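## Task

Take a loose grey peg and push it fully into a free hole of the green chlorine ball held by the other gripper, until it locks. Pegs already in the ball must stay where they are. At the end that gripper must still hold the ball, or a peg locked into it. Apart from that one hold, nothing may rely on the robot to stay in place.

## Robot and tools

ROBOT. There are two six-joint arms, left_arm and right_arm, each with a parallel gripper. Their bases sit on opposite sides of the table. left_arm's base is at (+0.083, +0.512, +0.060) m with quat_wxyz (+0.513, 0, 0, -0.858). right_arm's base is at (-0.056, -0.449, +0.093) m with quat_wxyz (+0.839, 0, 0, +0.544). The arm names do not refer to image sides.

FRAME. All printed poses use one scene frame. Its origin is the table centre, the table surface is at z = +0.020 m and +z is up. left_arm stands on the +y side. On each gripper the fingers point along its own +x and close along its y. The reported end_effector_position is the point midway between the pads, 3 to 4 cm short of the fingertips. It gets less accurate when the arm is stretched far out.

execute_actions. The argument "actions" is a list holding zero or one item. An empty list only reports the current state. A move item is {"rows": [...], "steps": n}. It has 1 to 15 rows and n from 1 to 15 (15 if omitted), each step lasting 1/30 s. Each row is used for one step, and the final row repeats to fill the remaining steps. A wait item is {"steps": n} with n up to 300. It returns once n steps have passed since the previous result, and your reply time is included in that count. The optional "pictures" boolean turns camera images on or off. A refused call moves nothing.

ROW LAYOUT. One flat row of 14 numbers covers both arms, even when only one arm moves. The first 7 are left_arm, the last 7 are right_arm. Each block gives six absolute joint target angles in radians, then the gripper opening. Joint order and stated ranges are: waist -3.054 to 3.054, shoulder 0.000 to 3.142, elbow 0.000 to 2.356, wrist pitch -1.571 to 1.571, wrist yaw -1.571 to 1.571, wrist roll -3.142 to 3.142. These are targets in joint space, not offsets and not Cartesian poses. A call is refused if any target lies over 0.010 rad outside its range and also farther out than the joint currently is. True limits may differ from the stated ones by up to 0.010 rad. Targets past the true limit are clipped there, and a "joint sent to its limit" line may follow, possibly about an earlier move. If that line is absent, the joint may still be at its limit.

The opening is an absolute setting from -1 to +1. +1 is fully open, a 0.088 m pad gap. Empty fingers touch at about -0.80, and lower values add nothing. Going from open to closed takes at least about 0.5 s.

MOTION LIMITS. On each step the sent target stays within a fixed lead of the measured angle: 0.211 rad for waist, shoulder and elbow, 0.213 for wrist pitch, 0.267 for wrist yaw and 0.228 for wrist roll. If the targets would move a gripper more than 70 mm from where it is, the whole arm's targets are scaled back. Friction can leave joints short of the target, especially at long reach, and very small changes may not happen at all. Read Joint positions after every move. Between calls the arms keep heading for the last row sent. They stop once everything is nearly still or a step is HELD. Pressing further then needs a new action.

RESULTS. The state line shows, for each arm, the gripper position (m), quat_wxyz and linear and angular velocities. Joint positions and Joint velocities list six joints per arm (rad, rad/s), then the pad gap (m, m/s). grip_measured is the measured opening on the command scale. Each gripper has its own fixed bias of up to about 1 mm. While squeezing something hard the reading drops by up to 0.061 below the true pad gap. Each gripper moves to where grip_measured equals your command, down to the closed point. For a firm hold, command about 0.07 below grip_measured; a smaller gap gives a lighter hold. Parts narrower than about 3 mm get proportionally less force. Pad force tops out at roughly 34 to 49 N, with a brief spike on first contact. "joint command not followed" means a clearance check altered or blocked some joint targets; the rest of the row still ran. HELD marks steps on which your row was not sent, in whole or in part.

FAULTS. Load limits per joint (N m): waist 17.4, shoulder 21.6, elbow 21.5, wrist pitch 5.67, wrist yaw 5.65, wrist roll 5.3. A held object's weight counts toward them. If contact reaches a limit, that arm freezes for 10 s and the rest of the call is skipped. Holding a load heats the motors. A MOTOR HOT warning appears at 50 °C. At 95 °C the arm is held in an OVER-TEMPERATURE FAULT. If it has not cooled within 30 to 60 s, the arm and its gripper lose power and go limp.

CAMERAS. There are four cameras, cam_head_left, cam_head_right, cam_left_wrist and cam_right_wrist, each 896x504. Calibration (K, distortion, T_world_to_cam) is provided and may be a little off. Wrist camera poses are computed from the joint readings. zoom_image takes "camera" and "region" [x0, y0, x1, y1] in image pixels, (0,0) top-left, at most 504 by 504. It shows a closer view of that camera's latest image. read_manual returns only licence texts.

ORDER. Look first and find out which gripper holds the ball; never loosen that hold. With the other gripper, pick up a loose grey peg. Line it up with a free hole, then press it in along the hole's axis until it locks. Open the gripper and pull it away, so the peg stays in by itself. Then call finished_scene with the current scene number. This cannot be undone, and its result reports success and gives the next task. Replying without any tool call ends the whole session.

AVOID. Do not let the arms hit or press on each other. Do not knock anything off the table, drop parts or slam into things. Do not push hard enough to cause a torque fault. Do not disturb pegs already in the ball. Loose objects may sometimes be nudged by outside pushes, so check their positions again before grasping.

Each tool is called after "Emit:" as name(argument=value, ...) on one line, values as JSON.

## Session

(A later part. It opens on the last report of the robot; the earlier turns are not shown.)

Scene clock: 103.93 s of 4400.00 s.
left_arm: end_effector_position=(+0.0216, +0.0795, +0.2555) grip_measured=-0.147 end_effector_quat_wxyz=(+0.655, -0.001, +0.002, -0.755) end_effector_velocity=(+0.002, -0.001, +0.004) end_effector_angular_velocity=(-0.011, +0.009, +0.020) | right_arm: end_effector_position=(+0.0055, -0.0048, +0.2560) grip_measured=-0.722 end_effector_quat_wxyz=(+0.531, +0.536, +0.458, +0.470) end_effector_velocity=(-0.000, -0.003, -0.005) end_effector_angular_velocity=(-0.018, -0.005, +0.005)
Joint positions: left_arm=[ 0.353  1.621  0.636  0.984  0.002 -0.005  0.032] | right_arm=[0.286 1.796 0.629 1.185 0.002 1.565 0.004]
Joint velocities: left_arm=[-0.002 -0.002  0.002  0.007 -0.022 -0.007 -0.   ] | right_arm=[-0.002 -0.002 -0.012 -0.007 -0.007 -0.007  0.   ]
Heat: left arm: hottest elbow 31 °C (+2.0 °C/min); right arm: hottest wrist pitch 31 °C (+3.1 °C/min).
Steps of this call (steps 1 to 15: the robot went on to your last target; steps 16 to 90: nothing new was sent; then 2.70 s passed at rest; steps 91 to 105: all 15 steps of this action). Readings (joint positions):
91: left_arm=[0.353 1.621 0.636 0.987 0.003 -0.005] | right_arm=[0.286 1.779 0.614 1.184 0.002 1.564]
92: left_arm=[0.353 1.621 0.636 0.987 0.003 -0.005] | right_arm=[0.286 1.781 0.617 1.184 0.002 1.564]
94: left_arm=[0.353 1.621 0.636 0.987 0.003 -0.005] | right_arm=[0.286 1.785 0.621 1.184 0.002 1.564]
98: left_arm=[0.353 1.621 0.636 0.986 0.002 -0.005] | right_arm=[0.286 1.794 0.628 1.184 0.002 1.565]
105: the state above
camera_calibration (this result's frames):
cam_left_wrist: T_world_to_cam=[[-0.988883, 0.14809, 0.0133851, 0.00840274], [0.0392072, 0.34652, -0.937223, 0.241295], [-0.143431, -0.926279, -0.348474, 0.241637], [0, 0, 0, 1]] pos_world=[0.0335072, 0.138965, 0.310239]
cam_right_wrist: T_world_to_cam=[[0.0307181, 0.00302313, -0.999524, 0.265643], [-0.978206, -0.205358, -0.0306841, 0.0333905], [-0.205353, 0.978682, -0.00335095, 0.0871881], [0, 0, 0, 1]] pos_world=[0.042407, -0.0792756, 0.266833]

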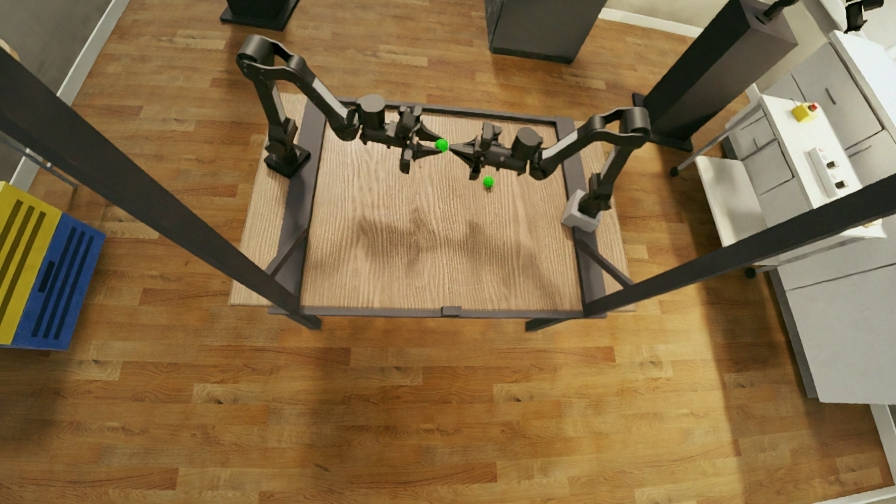

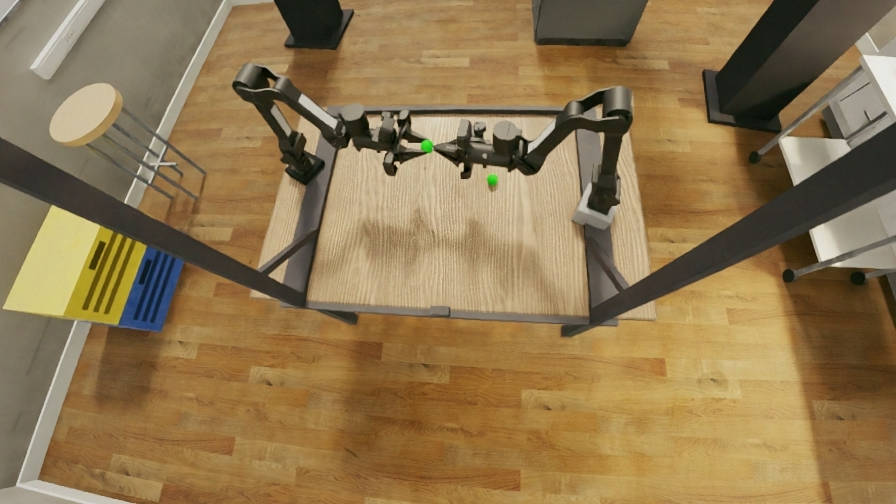

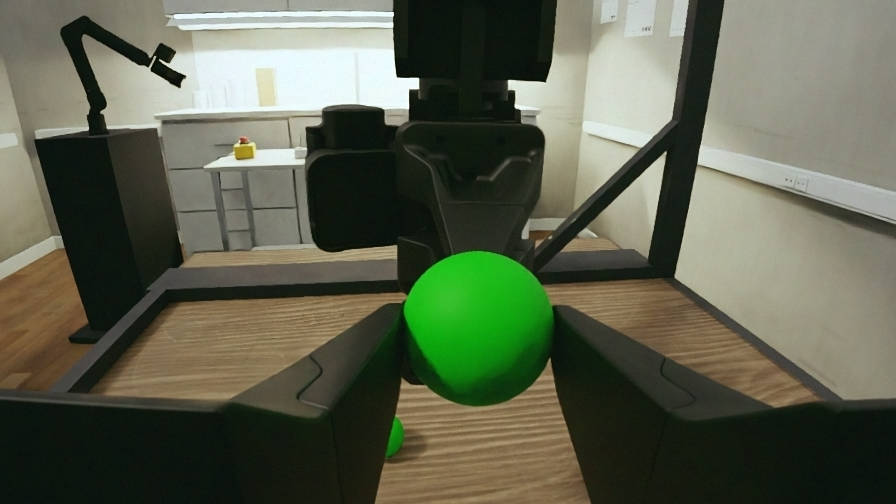

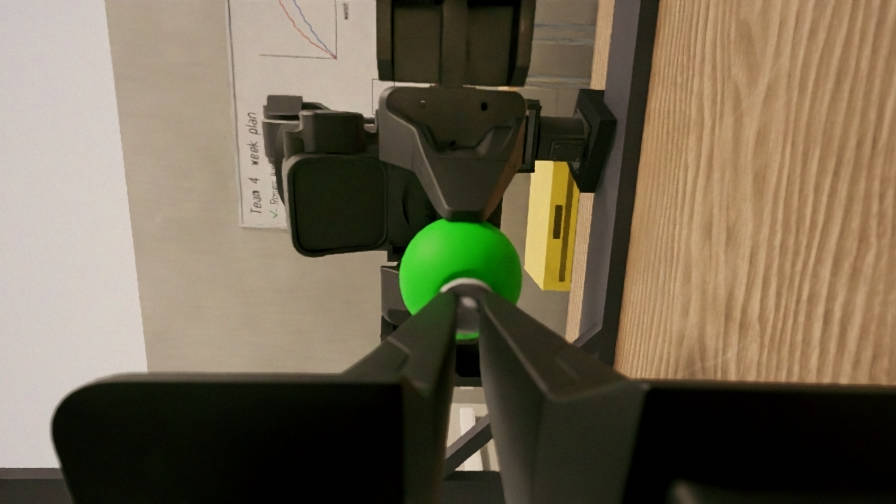

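Engaged; push mainly with the elbows.

Emit:
execute_actions(actions=[{"rows":[[0.35,1.621,0.64,0.985,0,0,-0.22,0.283,1.81,0.66,1.187,0,1.57,-0.8],[0.35,1.621,0.64,0.985,0,0,-0.22,0.283,1.81,0.66,1.187,0,1.57,-0.8],[0.35,1.621,0.644,0.985,0,0,-0.22,0.283,1.813,0.668,1.187,0,1.57,-0.8],[0.35,1.621,0.644,0.985,0,0,-0.22,0.283,1.813,0.668,1.187,0,1.57,-0.8],[0.35,1.624,0.648,0.985,0,0,-0.22,0.283,1.818,0.678,1.187,0,1.57,-0.8]]}])

Emit:
zoom_image(camera="cam_right_wrist", region=[370, 180, 570, 350])

Scene clock: 108.27 s of 4400.00 s.
left_arm: end_effector_position=(+0.0214, +0.0795, +0.2555) grip_measured=-0.147 end_effector_quat_wxyz=(+0.655, -0.001, +0.002, -0.756) end_effector_velocity=(+0.000, -0.000, +0.000) end_effector_angular_velocity=(+0.003, +0.007, +0.005) | right_arm: end_effector_position=(+0.0059, -0.0027, +0.2567) grip_measured=-0.722 end_effector_quat_wxyz=(+0.530, +0.536, +0.457, +0.471) end_effector_velocity=(+0.002, -0.002, -0.006) end_effector_angular_velocity=(-0.028, -0.004, -0.000)
Joint positions: left_arm=[ 0.352  1.621  0.636  0.984  0.002 -0.005  0.032] | right_arm=[0.285 1.802 0.638 1.185 0.002 1.565 0.004]
Joint velocities: left_arm=[-0.002 -0.002  0.002 -0.007 -0.007 -0.007  0.   ] | right_arm=[-0.007 -0.002 -0.007 -0.022 -0.007 -0.007  0.   ]
Heat: left arm: hottest elbow 31 °C (+2.0 °C/min); right arm: hottest wrist pitch 32 °C (+4.1 °C/min).
Steps of this call (steps 1 to 15: the robot went on to your last target; steps 16 to 90: nothing new was sent; then 0.83 s passed at rest; steps 91 to 105: all 15 steps of this action). Readings (joint positions):
91: left_arm=[0.353 1.621 0.636 0.984 0.002 -0.005] | right_arm=[0.286 1.797 0.630 1.185 0.002 1.565]
92: left_arm=[0.353 1.621 0.636 0.984 0.002 -0.005] | right_arm=[0.286 1.797 0.631 1.185 0.002 1.565]
94: left_arm=[0.353 1.621 0.636 0.984 0.002 -0.005] | right_arm=[0.286 1.798 0.633 1.185 0.002 1.565]
98: left_arm=[0.352 1.621 0.636 0.984 0.002 -0.005] | right_arm=[0.285 1.802 0.637 1.185 0.002 1.565]
105: the state above
camera_calibration (this result's frames):
cam_left_wrist: T_world_to_cam=[[-0.988827, 0.148467, 0.0133851, 0.00820491], [0.0393394, 0.346505, -0.937223, 0.241292], [-0.143785, -0.926224, -0.348474, 0.241638], [0, 0, 0, 1]] pos_world=[0.0333648, 0.138984, 0.310239]
cam_right_wrist: T_world_to_cam=[[0.0310815, 0.00565575, -0.999501, 0.266244], [-0.978273, -0.204902, -0.0315808, 0.0345074], [-0.204978, 0.978766, -0.000835795, 0.0846256], [0, 0, 0, 1]] pos_world=[0.0428288, -0.0772638, 0.267272]

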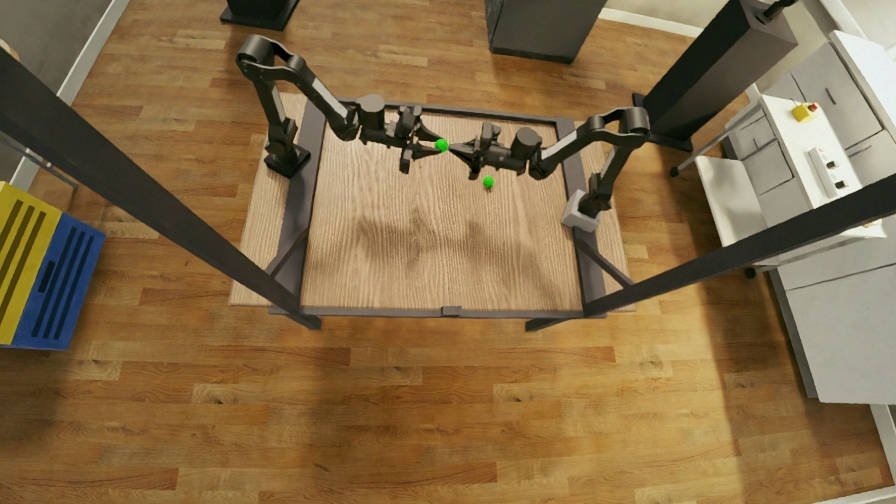

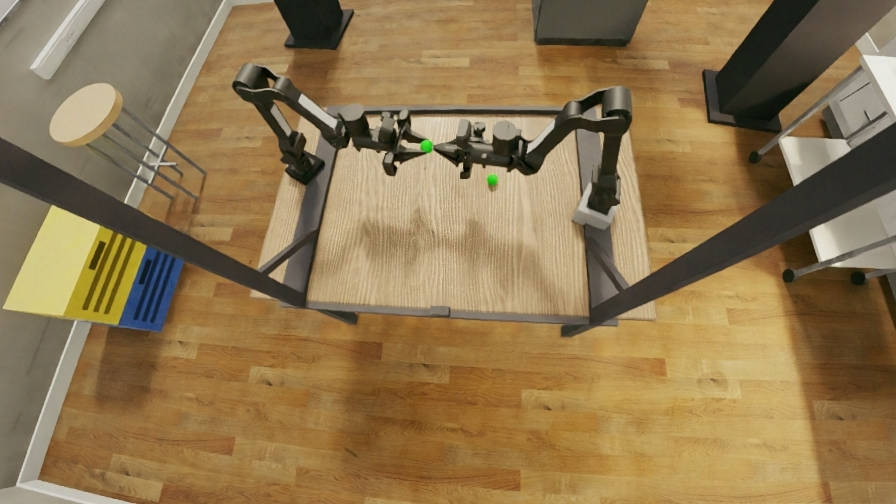

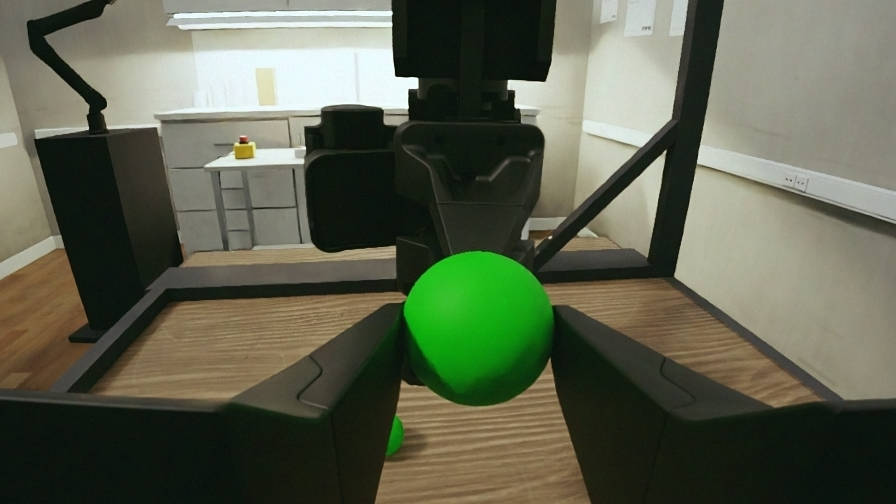

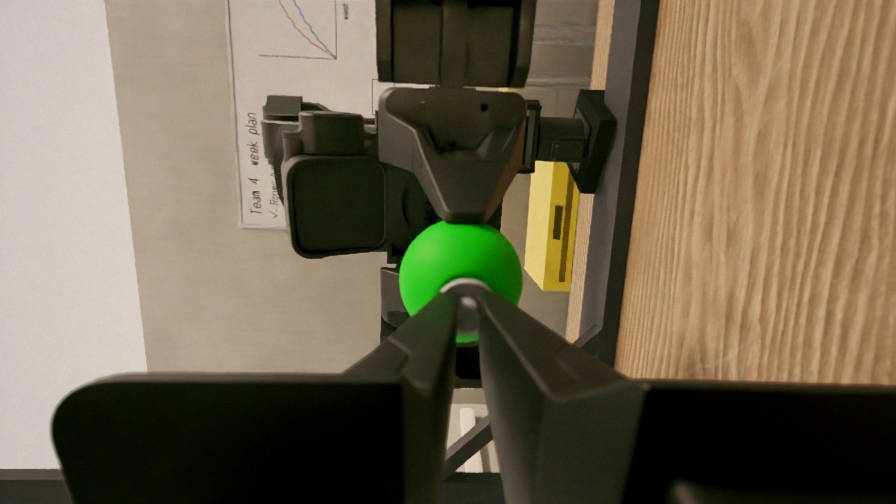

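Region (370, 180, 570, 350) of cam_right_wrist's 896x504 image, scaled by 2.520, with more detail than that image has; it fills the top 428 rows of this view, and the rest is white.

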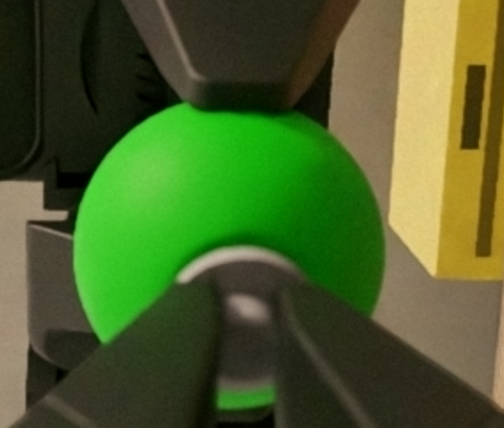

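Emit:
execute_actions(actions=[{"rows":[[0.35,1.627,0.654,0.985,0,0,-0.22,0.283,1.82,0.688,1.187,0,1.57,-0.8],[0.35,1.627,0.654,0.985,0,0,-0.22,0.283,1.82,0.688,1.187,0,1.57,-0.8],[0.35,1.63,0.66,0.985,0,0,-0.22,0.283,1.823,0.698,1.187,0,1.57,-0.8],[0.35,1.63,0.66,0.985,0,0,-0.22,0.283,1.823,0.698,1.187,0,1.57,-0.8],[0.35,1.635,0.666,0.985,0,0,-0.22,0.283,1.826,0.708,1.187,0,1.57,-0.8]]}])

Emit:
zoom_image(camera="cam_right_wrist", region=[370, 180, 570, 350])

Emit:
execute_actions(actions=[{"rows":[[0.35,1.625,0.645,0.985,0,0,-0.22,0.283,1.81,0.66,1.187,0,1.57,-0.8],[0.35,1.621,0.636,0.985,0,0,-0.22,0.283,1.805,0.64,1.187,0,1.57,-0.8],[0.35,1.621,0.636,0.985,0,0,-0.22,0.283,1.805,0.64,1.187,0,1.57,-0.8],[0.35,1.621,0.636,0.985,0,0,-0.22,0.283,1.8,0.635,1.187,0,1.57,-0.6],[0.35,1.621,0.636,0.985,0,0,-0.22,0.283,1.8,0.635,1.187,0,1.57,-0.6],[0.35,1.621,0.636,0.985,0,0,-0.22,0.283,1.8,0.635,1.187,0,1.57,-0.6],[0.35,1.621,0.636,0.985,0,0,-0.22,0.283,1.76,0.59,1.187,0,1.57,-0.6],[0.35,1.621,0.636,0.985,0,0,-0.22,0.283,1.72,0.545,1.187,0,1.57,-0.6]]}])

Emit:
zoom_image(camera="cam_right_wrist", region=[390, 190, 540, 330])

Emit:
zoom_image(camera="cam_head_right", region=[410, 130, 450, 160])

Scene clock: 118.27 s of 4400.00 s.
left_arm: end_effector_position=(+0.0212, +0.0795, +0.2555) grip_measured=-0.147 end_effector_quat_wxyz=(+0.655, -0.001, +0.002, -0.756) end_effector_velocity=(-0.002, +0.001, -0.002) end_effector_angular_velocity=(+0.003, +0.007, +0.000) | right_arm: end_effector_position=(+0.0066, -0.0006, +0.2574) grip_measured=-0.722 end_effector_quat_wxyz=(+0.530, +0.537, +0.456, +0.472) end_effector_velocity=(+0.002, -0.001, -0.001) end_effector_angular_velocity=(-0.010, -0.021, -0.001)
Joint positions: left_arm=[ 0.352  1.621  0.636  0.984  0.002 -0.005  0.032] | right_arm=[0.285 1.808 0.647 1.185 0.002 1.565 0.004]
Joint velocities: left_arm=[-0.007  0.002 -0.007  0.007 -0.007 -0.007 -0.   ] | right_arm=[-0.007 -0.002 -0.002 -0.007 -0.007 -0.022 -0.   ]
Heat: left arm: hottest elbow 32 °C (+2.0 °C/min); right arm: hottest elbow 33 °C (+4.0 °C/min).
Steps of this call (steps 1 to 15: the robot went on to your last target; steps 16 to 90: nothing new was sent; then 6.50 s passed at rest; steps 91 to 105: all 15 steps of this action). Readings (joint positions):
91: left_arm=[0.352 1.621 0.636 0.984 0.002 -0.005] | right_arm=[0.285 1.803 0.639 1.185 0.002 1.565]
92: left_arm=[0.352 1.621 0.636 0.984 0.002 -0.005] | right_arm=[0.285 1.804 0.641 1.185 0.002 1.565]
94: left_arm=[0.352 1.621 0.636 0.984 0.002 -0.005] | right_arm=[0.285 1.806 0.644 1.185 0.002 1.565]
98: left_arm=[0.352 1.621 0.636 0.984 0.002 -0.005] | right_arm=[0.285 1.808 0.646 1.185 0.002 1.565]
105: the state above
camera_calibration (this result's frames):
cam_left_wrist: T_world_to_cam=[[-0.98877, 0.148844, 0.0133851, 0.00800707], [0.0394715, 0.34649, -0.937223, 0.241288], [-0.144138, -0.92617, -0.348474, 0.241639], [0, 0, 0, 1]] pos_world=[0.0332225, 0.139003, 0.310239]
cam_right_wrist: T_world_to_cam=[[0.031502, 0.00865372, -0.999466, 0.266958], [-0.978416, -0.204059, -0.0326054, 0.0358491], [-0.204232, 0.97892, 0.00203867, 0.081957], [0, 0, 0, 1]] pos_world=[0.0434038, -0.0752243, 0.267817]

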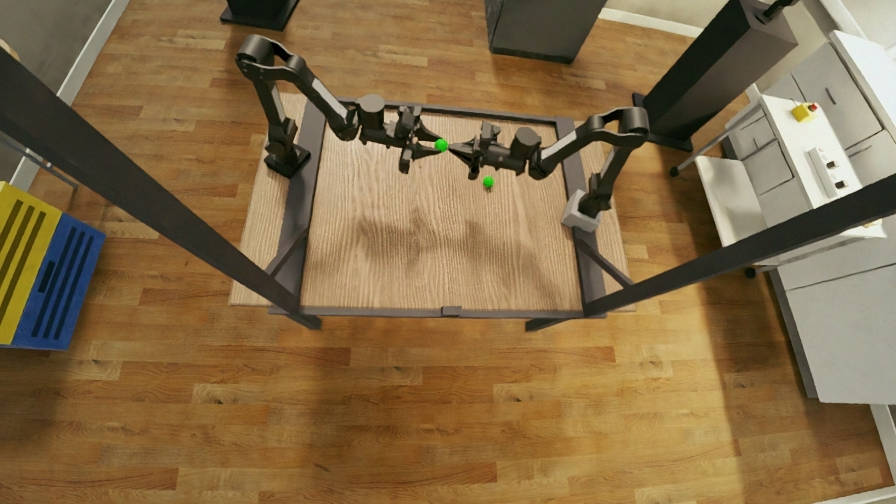

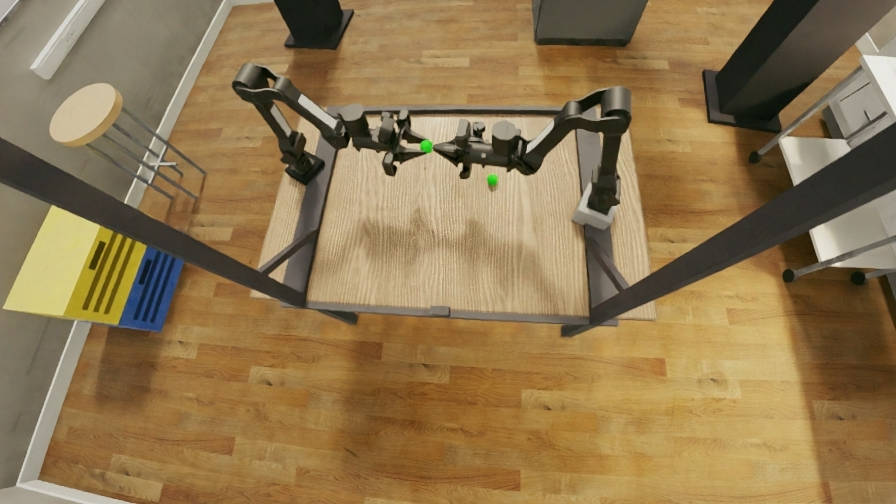

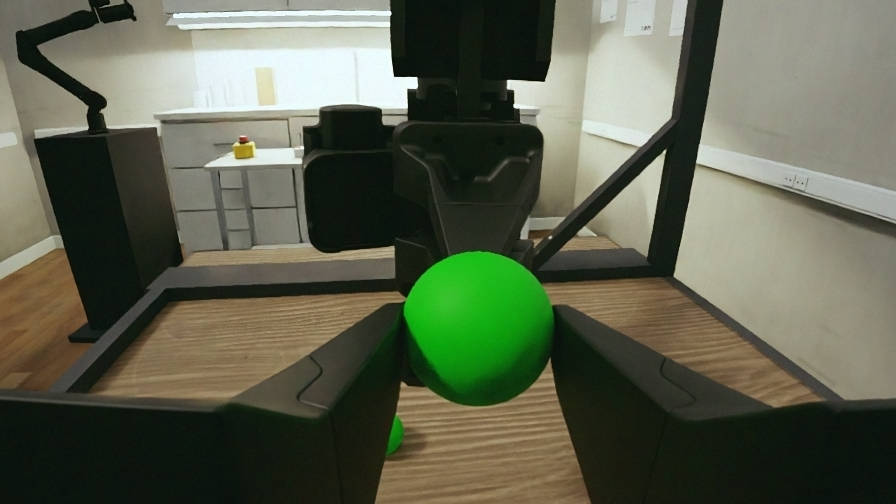

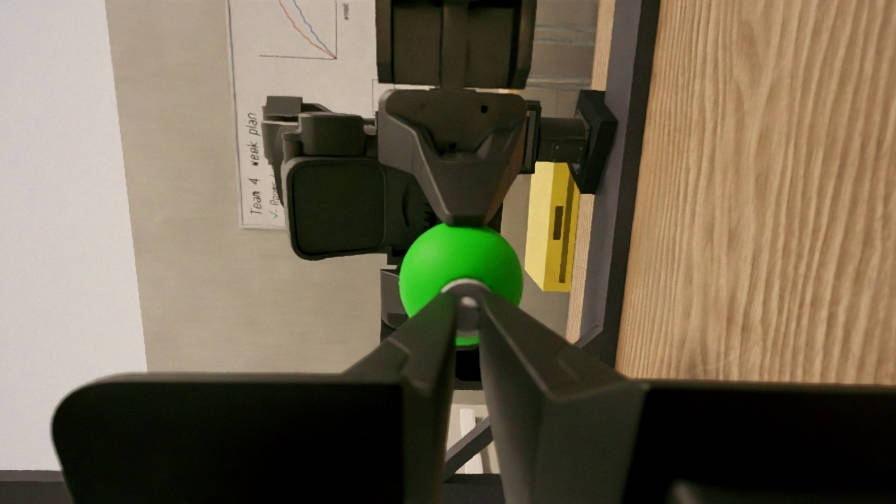

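Region (370, 180, 570, 350) of cam_right_wrist's 896x504 image, scaled by 2.520, with more detail than that image has; it fills the top 428 rows of this view, and the rest is white.

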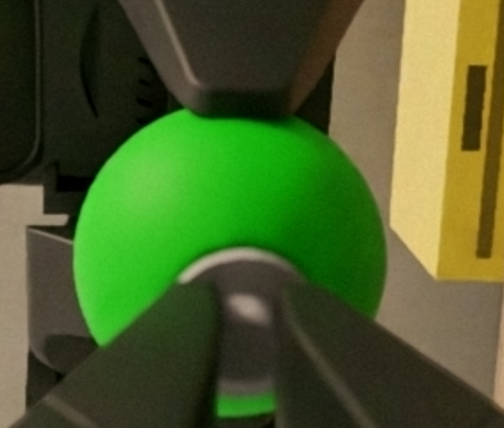

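Scene clock: 118.77 s of 4400.00 s.
left_arm: end_effector_position=(+0.0213, +0.0801, +0.2546) grip_measured=-0.147 end_effector_quat_wxyz=(+0.655, -0.000, +0.003, -0.756) end_effector_velocity=(-0.002, +0.002, -0.007) end_effector_angular_velocity=(+0.026, -0.011, -0.010) | right_arm: end_effector_position=(+0.0035, -0.0230, +0.2552) grip_measured=-0.606 end_effector_quat_wxyz=(+0.534, +0.534, +0.461, +0.467) end_effector_velocity=(-0.001, -0.009, -0.010) end_effector_angular_velocity=(-0.032, -0.003, +0.005)
Joint positions: left_arm=[ 0.352  1.62   0.633  0.984  0.002 -0.005  0.032] | right_arm=[0.285 1.735 0.556 1.186 0.002 1.565 0.009]
Joint velocities: left_arm=[-0.002 -0.002 -0.007 -0.022  0.007  0.007 -0.   ] | right_arm=[-0.002 -0.017 -0.042 -0.007 -0.007 -0.007  0.001]
Heat: left arm: hottest elbow 32 °C (+2.0 °C/min); right arm: hottest elbow 33 °C (+4.0 °C/min).
Steps of this call (steps 1 to 15: all 15 steps of this action). Readings (joint positions):
1: left_arm=[0.352 1.621 0.635 0.984 0.002 -0.005] | right_arm=[0.285 1.808 0.646 1.185 0.002 1.565]
2: left_arm=[0.352 1.620 0.633 0.984 0.002 -0.005] | right_arm=[0.285 1.808 0.642 1.185 0.002 1.565]
4: left_arm=[0.352 1.620 0.633 0.982 0.002 -0.005] | right_arm=[0.285 1.808 0.638 1.186 0.002 1.565]
8: left_arm=[0.352 1.620 0.633 0.982 0.002 -0.005] | right_arm=[0.285 1.788 0.614 1.186 0.002 1.565]
15: the state above
camera_calibration (this result's frames):
cam_left_wrist: T_world_to_cam=[[-0.988775, 0.148809, 0.0134083, 0.00801186], [0.0398223, 0.348967, -0.936289, 0.239792], [-0.144007, -0.925245, -0.350976, 0.242373], [0, 0, 0, 1]] pos_world=[0.0332762, 0.139382, 0.309474]
cam_right_wrist: T_world_to_cam=[[0.0293165, -0.00721083, -0.999544, 0.264648], [-0.978481, -0.204533, -0.0272232, 0.0268258], [-0.204244, 0.978833, -0.0130519, 0.107039], [0, 0, 0, 1]] pos_world=[0.0403519, -0.0973779, 0.266654]

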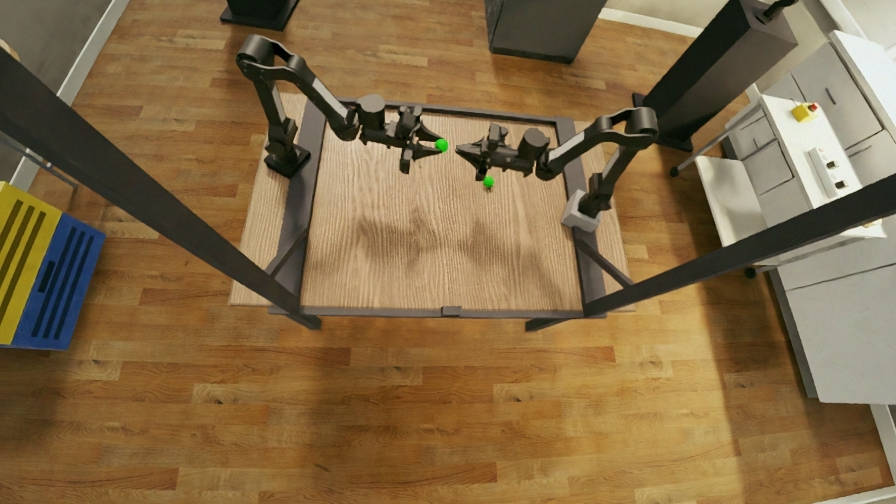

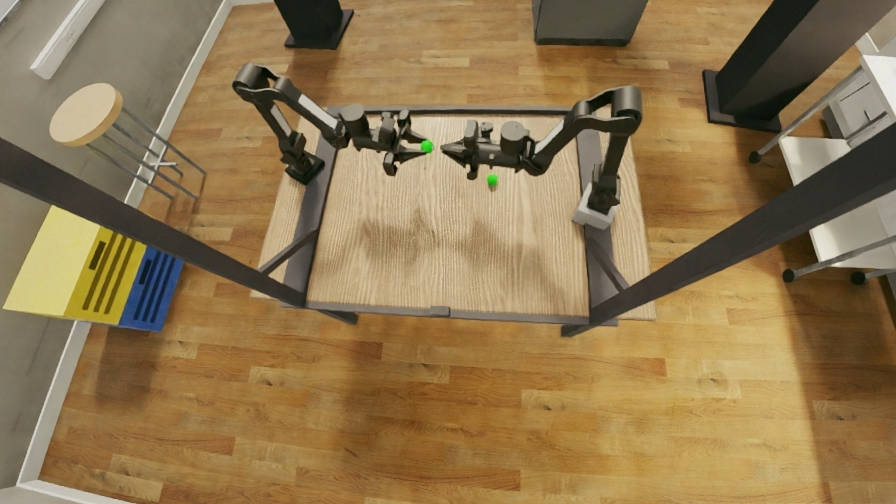

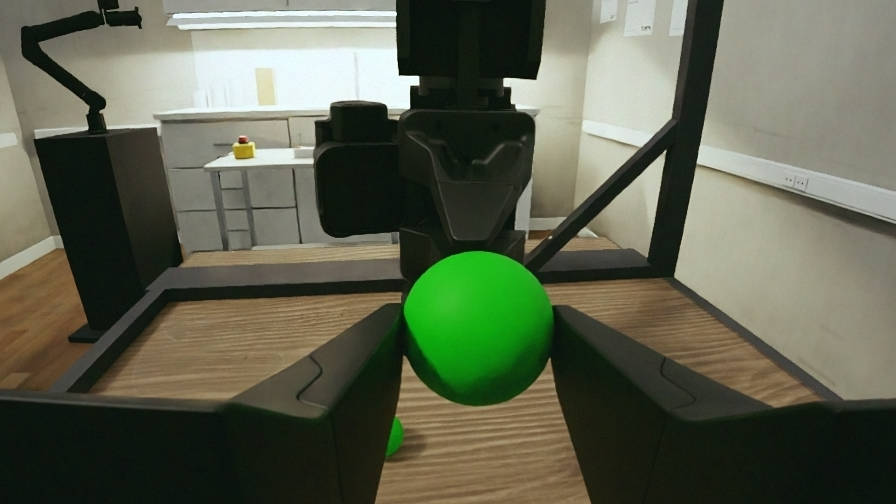

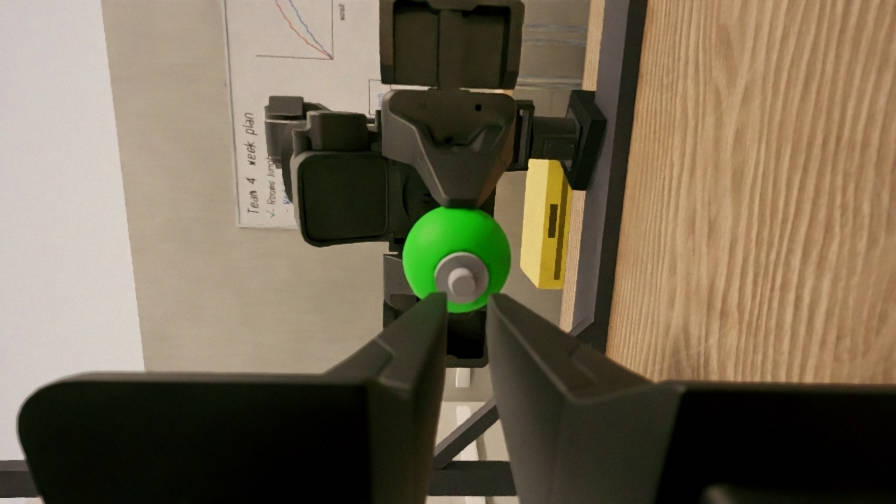

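Region (390, 190, 540, 330) of cam_right_wrist's 896x504 image, scaled by 3.360, with more detail than that image has; it fills the top 470 rows of this view, and the rest is white.

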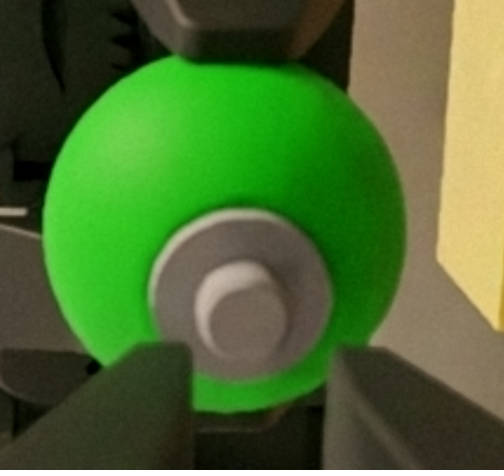

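Region (410, 130, 450, 160) of cam_head_right's 896x504 image, scaled by 12.600, with more detail than that image has; it fills the top 378 rows of this view, and the rest is white.

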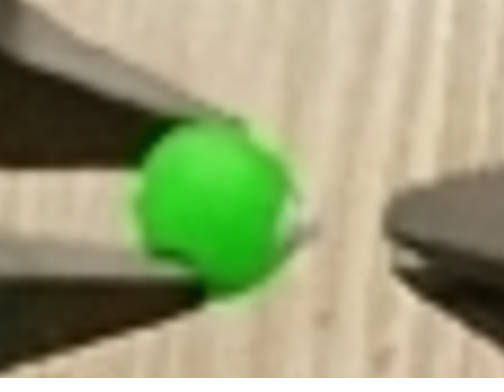

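Emit:
execute_actions(actions=[{"rows":[[0.35,1.621,0.636,0.985,0,0,-0.22,0.283,1.76,0.594,1.187,0,1.57,-0.82],[0.35,1.621,0.636,0.985,0,0,-0.22,0.283,1.76,0.594,1.187,0,1.57,-0.82],[0.35,1.621,0.636,0.985,0,0,-0.22,0.283,1.76,0.594,1.187,0,1.57,-0.82],[0.35,1.621,0.636,0.985,0,0,-0.22,0.283,1.77,0.605,1.187,0,1.57,-0.82],[0.35,1.621,0.636,0.985,0,0,-0.22,0.283,1.77,0.605,1.187,0,1.57,-0.82],[0.35,1.621,0.636,0.985,0,0,-0.22,0.283,1.78,0.617,1.187,0,1.57,-0.82],[0.35,1.621,0.636,0.985,0,0,-0.22,0.283,1.78,0.617,1.187,0,1.57,-0.82],[0.35,1.621,0.636,0.985,0,0,-0.22,0.283,1.787,0.625,1.187,0,1.57,-0.82],[0.35,1.621,0.636,0.985,0,0,-0.22,0.283,1.787,0.625,1.187,0,1.57,-0.82],[0.35,1.621,0.64,0.985,0,0,-0.22,0.283,1.794,0.635,1.187,0,1.57,-0.82],[0.35,1.621,0.64,0.985,0,0,-0.22,0.283,1.794,0.635,1.187,0,1.57,-0.82],[0.35,1.624,0.645,0.985,0,0,-0.22,0.283,1.8,0.648,1.187,0,1.57,-0.82]]}], pictures=false)

Emit:
execute_actions(actions=[{"rows":[[0.35,1.627,0.652,0.985,0,0,-0.22,0.283,1.804,0.662,1.187,0,1.57,-0.82],[0.35,1.627,0.652,0.985,0,0,-0.22,0.283,1.804,0.662,1.187,0,1.57,-0.82],[0.35,1.631,0.66,0.985,0,0,-0.22,0.283,1.808,0.676,1.187,0,1.57,-0.82],[0.35,1.631,0.66,0.985,0,0,-0.22,0.283,1.808,0.676,1.187,0,1.57,-0.82],[0.35,1.635,0.666,0.985,0,0,-0.22,0.283,1.812,0.69,1.187,0,1.57,-0.82]]}])

Emit:
execute_actions(actions=[{"rows":[[0.35,1.628,0.65,0.985,0,0,-0.22,0.283,1.79,0.64,1.187,0,1.57,-0.82],[0.35,1.621,0.636,0.985,0,0,-0.22,0.283,1.77,0.61,1.187,0,1.57,-0.82],[0.35,1.621,0.636,0.985,0,0,-0.22,0.283,1.71,0.54,1.187,0,1.57,-0.82]]}])

Scene clock: 133.60 s of 4400.00 s.
left_arm: end_effector_position=(+0.0213, +0.0801, +0.2546) grip_measured=-0.147 end_effector_quat_wxyz=(+0.655, -0.000, +0.003, -0.756) end_effector_velocity=(+0.002, +0.001, +0.004) end_effector_angular_velocity=(-0.011, +0.009, +0.020) | right_arm: end_effector_position=(+0.0057, -0.0068, +0.2582) grip_measured=-0.813 end_effector_quat_wxyz=(+0.530, +0.537, +0.457, +0.471) end_effector_velocity=(-0.002, +0.001, -0.010) end_effector_angular_velocity=(-0.026, +0.010, +0.020)
Joint positions: left_arm=[ 0.352  1.62   0.633  0.984  0.002 -0.005  0.032] | right_arm=[0.285 1.786 0.622 1.186 0.002 1.565 0.   ]
Joint velocities: left_arm=[-0.002 -0.007 -0.002  0.007 -0.022 -0.007  0.   ] | right_arm=[-0.002  0.017 -0.002 -0.007 -0.022  0.007  0.   ]
Heat: left arm: hottest elbow 32 °C (+2.0 °C/min); right arm: hottest wrist pitch 32 °C (+3.0 °C/min).
Steps of this call (steps 1 to 15: the robot went on to your last target; steps 16 to 90: nothing new was sent; then 11.33 s passed at rest; steps 91 to 105: all 15 steps of this action). Readings (joint positions):
91: left_arm=[0.352 1.620 0.633 0.984 0.002 -0.005] | right_arm=[0.285 1.736 0.556 1.186 0.002 1.565]
92: left_arm=[0.352 1.620 0.633 0.984 0.002 -0.005] | right_arm=[0.285 1.739 0.562 1.186 0.002 1.565]
94: left_arm=[0.352 1.620 0.633 0.984 0.002 -0.005] | right_arm=[0.285 1.748 0.576 1.186 0.002 1.565]
98: left_arm=[0.352 1.620 0.633 0.984 0.002 -0.005] | right_arm=[0.285 1.766 0.601 1.186 0.002 1.565]
105: the state above

Scene clock: 134.10 s of 4400.00 s.
left_arm: end_effector_position=(+0.0213, +0.0801, +0.2545) grip_measured=-0.147 end_effector_quat_wxyz=(+0.655, -0.000, +0.003, -0.756) end_effector_velocity=(+0.000, +0.001, -0.009) end_effector_angular_velocity=(+0.032, +0.003, +0.005) | right_arm: end_effector_position=(+0.0061, -0.0043, +0.2589) grip_measured=-0.813 end_effector_quat_wxyz=(+0.529, +0.538, +0.456, +0.472) end_effector_velocity=(-0.000, -0.001, -0.009) end_effector_angular_velocity=(-0.030, +0.011, +0.005)
Joint positions: left_arm=[ 0.352  1.62   0.633  0.983  0.002 -0.005  0.032] | right_arm=[0.285 1.794 0.633 1.186 0.002 1.565 0.   ]
Joint velocities: left_arm=[-0.002  0.002 -0.007 -0.022 -0.007 -0.007 -0.   ] | right_arm=[-0.002  0.002 -0.007 -0.022 -0.007  0.007  0.   ]
Heat: left arm: hottest elbow 32 °C (+2.0 °C/min); right arm: hottest wrist pitch 32 °C (+3.0 °C/min).
Steps of this call (steps 1 to 15: all 15 steps of this action). Readings (joint positions):
1: left_arm=[0.352 1.620 0.633 0.984 0.002 -0.005] | right_arm=[0.285 1.787 0.624 1.186 0.002 1.565]
2: left_arm=[0.352 1.620 0.633 0.984 0.002 -0.005] | right_arm=[0.285 1.788 0.625 1.186 0.002 1.565]
4: left_arm=[0.352 1.620 0.633 0.984 0.002 -0.005] | right_arm=[0.285 1.790 0.628 1.186 0.002 1.565]
8: left_arm=[0.352 1.620 0.633 0.984 0.002 -0.005] | right_arm=[0.285 1.794 0.632 1.186 0.002 1.565]
15: the state above
camera_calibration (this result's frames):
cam_left_wrist: T_world_to_cam=[[-0.988776, 0.148804, 0.0134116, 0.00801255], [0.0398724, 0.34932, -0.936155, 0.239651], [-0.143988, -0.925112, -0.351333, 0.242423], [0, 0, 0, 1]] pos_world=[0.0332733, 0.139362, 0.309414]
cam_right_wrist: T_world_to_cam=[[0.0318142, 0.0109199, -0.999434, 0.268516], [-0.978405, -0.203984, -0.0333736, 0.0348613], [-0.204233, 0.978913, 0.00419451, 0.0848646], [0, 0, 0, 1]] pos_world=[0.042898, -0.0788961, 0.269171]

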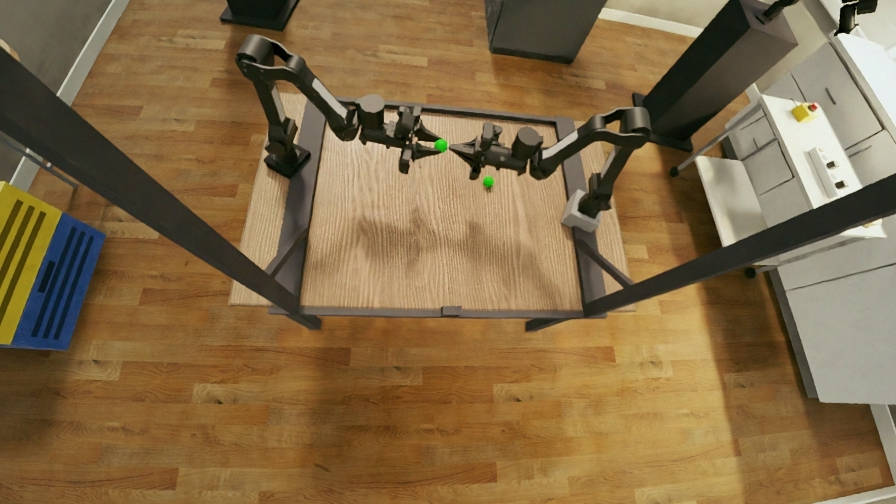

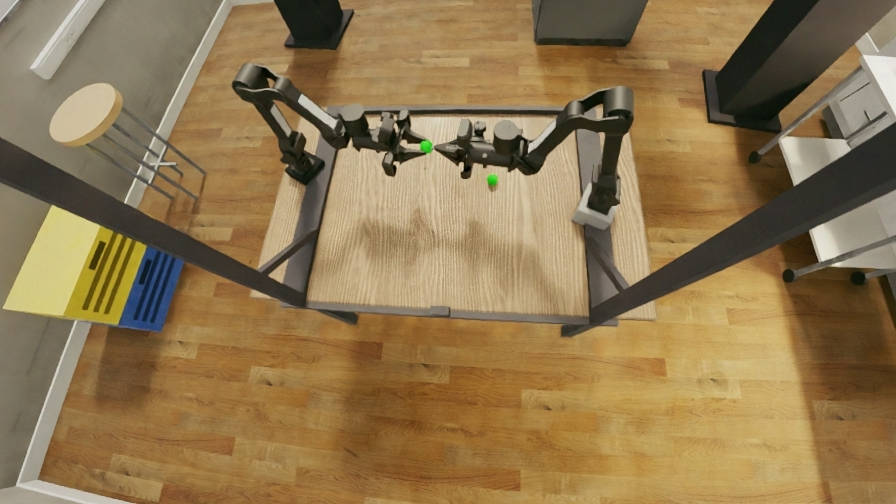

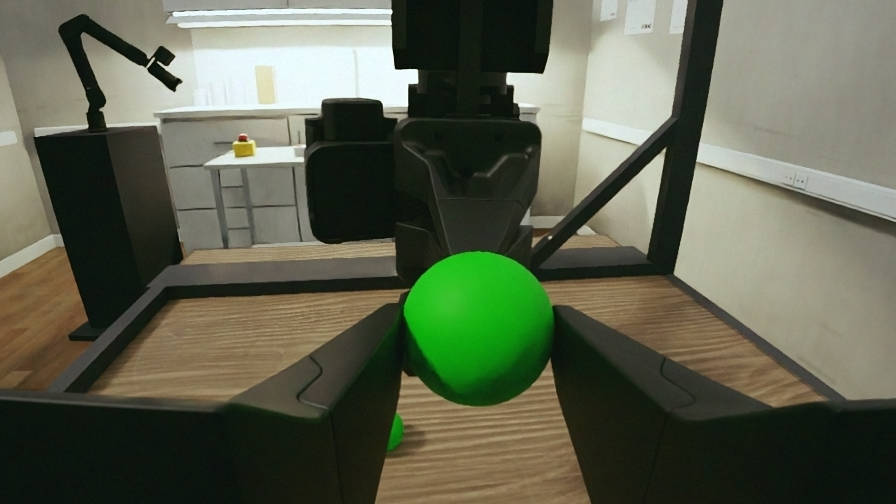

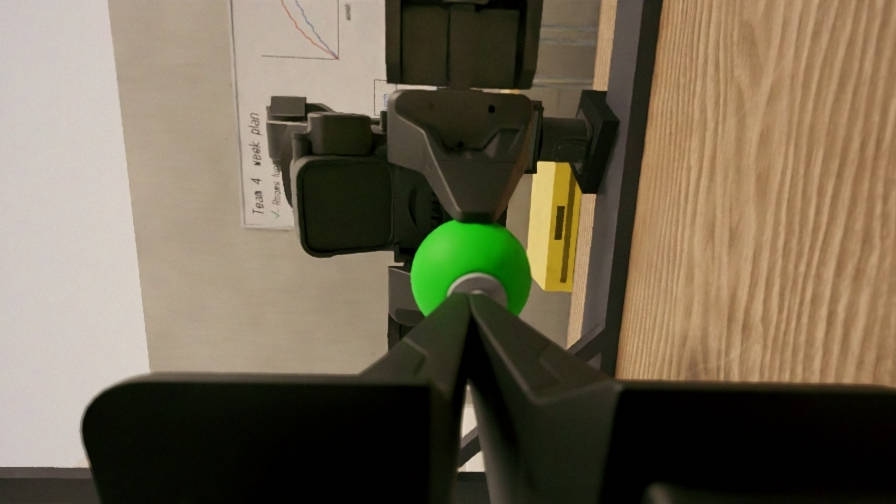

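Scene clock: 134.60 s of 4400.00 s.
left_arm: end_effector_position=(+0.0213, +0.0801, +0.2550) grip_measured=-0.147 end_effector_quat_wxyz=(+0.655, -0.001, +0.002, -0.756) end_effector_velocity=(+0.000, +0.001, -0.002) end_effector_angular_velocity=(+0.008, +0.006, +0.005) | right_arm: end_effector_position=(+0.0032, -0.0251, +0.2566) grip_measured=-0.813 end_effector_quat_wxyz=(+0.533, +0.534, +0.460, +0.468) end_effector_velocity=(-0.000, -0.002, -0.004) end_effector_angular_velocity=(-0.025, -0.019, +0.005)
Joint positions: left_arm=[ 0.352  1.62   0.633  0.985  0.002 -0.005  0.032] | right_arm=[0.285 1.724 0.548 1.186 0.002 1.565 0.   ]
Joint velocities: left_arm=[-0.002 -0.002 -0.002 -0.007 -0.007 -0.007 -0.   ] | right_arm=[-0.002 -0.007 -0.007 -0.022 -0.007 -0.022  0.   ]
Heat: left arm: hottest elbow 32 °C (+2.0 °C/min); right arm: hottest wrist pitch 32 °C (+3.0 °C/min).
Steps of this call (steps 1 to 15: all 15 steps of this action). Readings (joint positions):
1: left_arm=[0.352 1.620 0.633 0.983 0.002 -0.005] | right_arm=[0.285 1.794 0.632 1.186 0.002 1.565]
2: left_arm=[0.352 1.620 0.632 0.983 0.002 -0.005] | right_arm=[0.285 1.791 0.625 1.186 0.002 1.565]
4: left_arm=[0.352 1.620 0.633 0.982 0.002 -0.005] | right_arm=[0.285 1.763 0.591 1.186 0.002 1.565]
8: left_arm=[0.352 1.620 0.633 0.985 0.002 -0.005] | right_arm=[0.285 1.728 0.556 1.186 0.002 1.565]
15: the state above
camera_calibration (this result's frames):
cam_left_wrist: T_world_to_cam=[[-0.988771, 0.148834, 0.0133917, 0.00800843], [0.0395718, 0.347198, -0.936957, 0.2405], [-0.144101, -0.925906, -0.349189, 0.242117], [0, 0, 0, 1]] pos_world=[0.0332907, 0.139484, 0.309775]
cam_right_wrist: T_world_to_cam=[[0.0296808, -0.00456669, -0.999549, 0.266118], [-0.978471, -0.20446, -0.0281208, 0.0263746], [-0.20424, 0.978864, -0.0105369, 0.108434], [0, 0, 0, 1]] pos_world=[0.0400548, -0.0995347, 0.267882]

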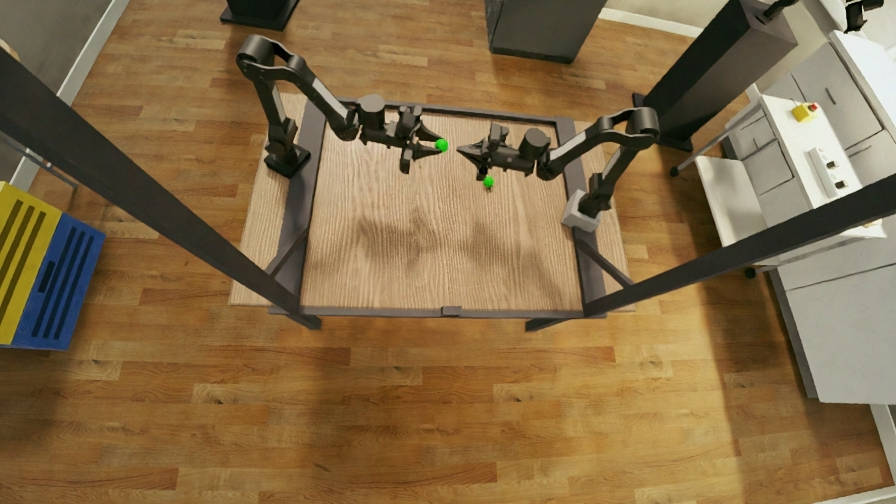

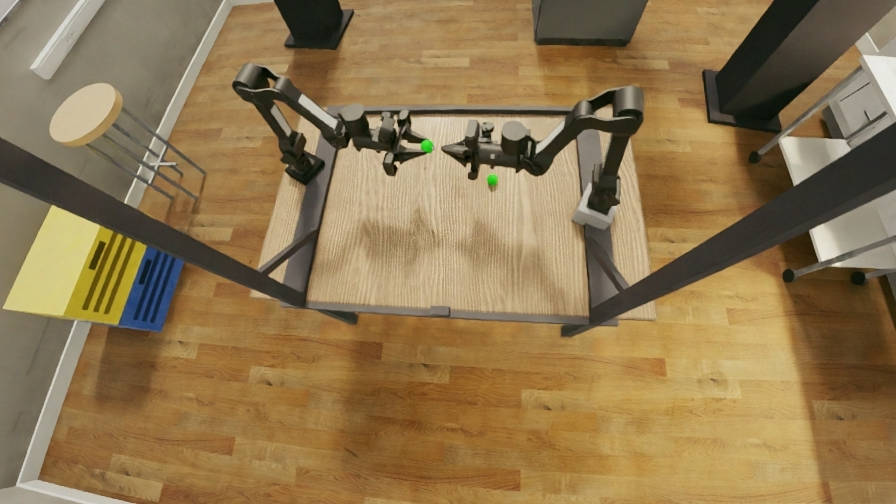

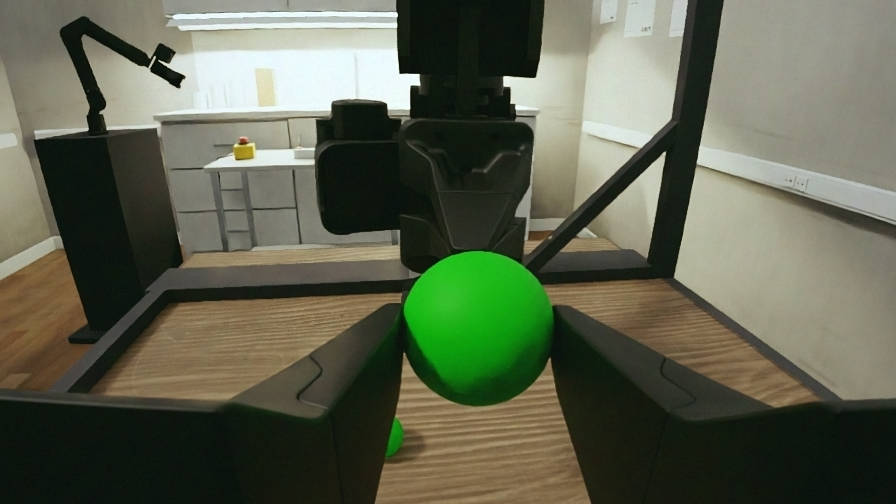

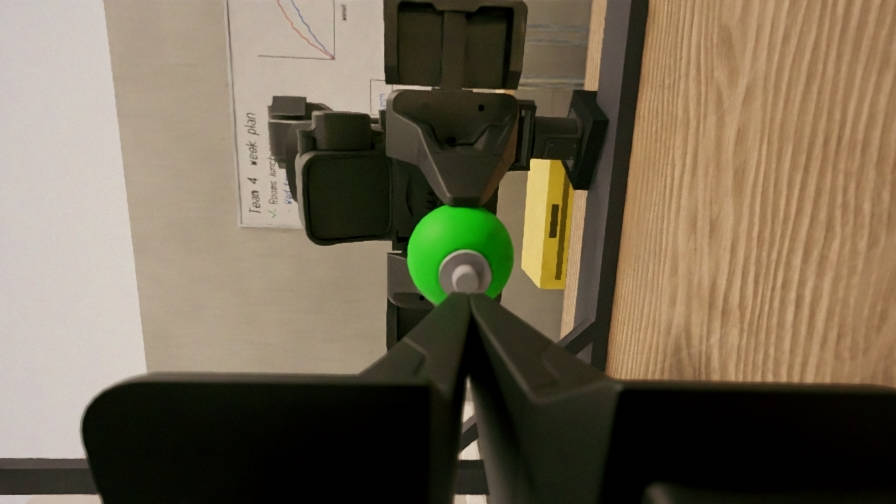

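Emit:
finished_scene(scene=1)

The scene is finished: the task was done.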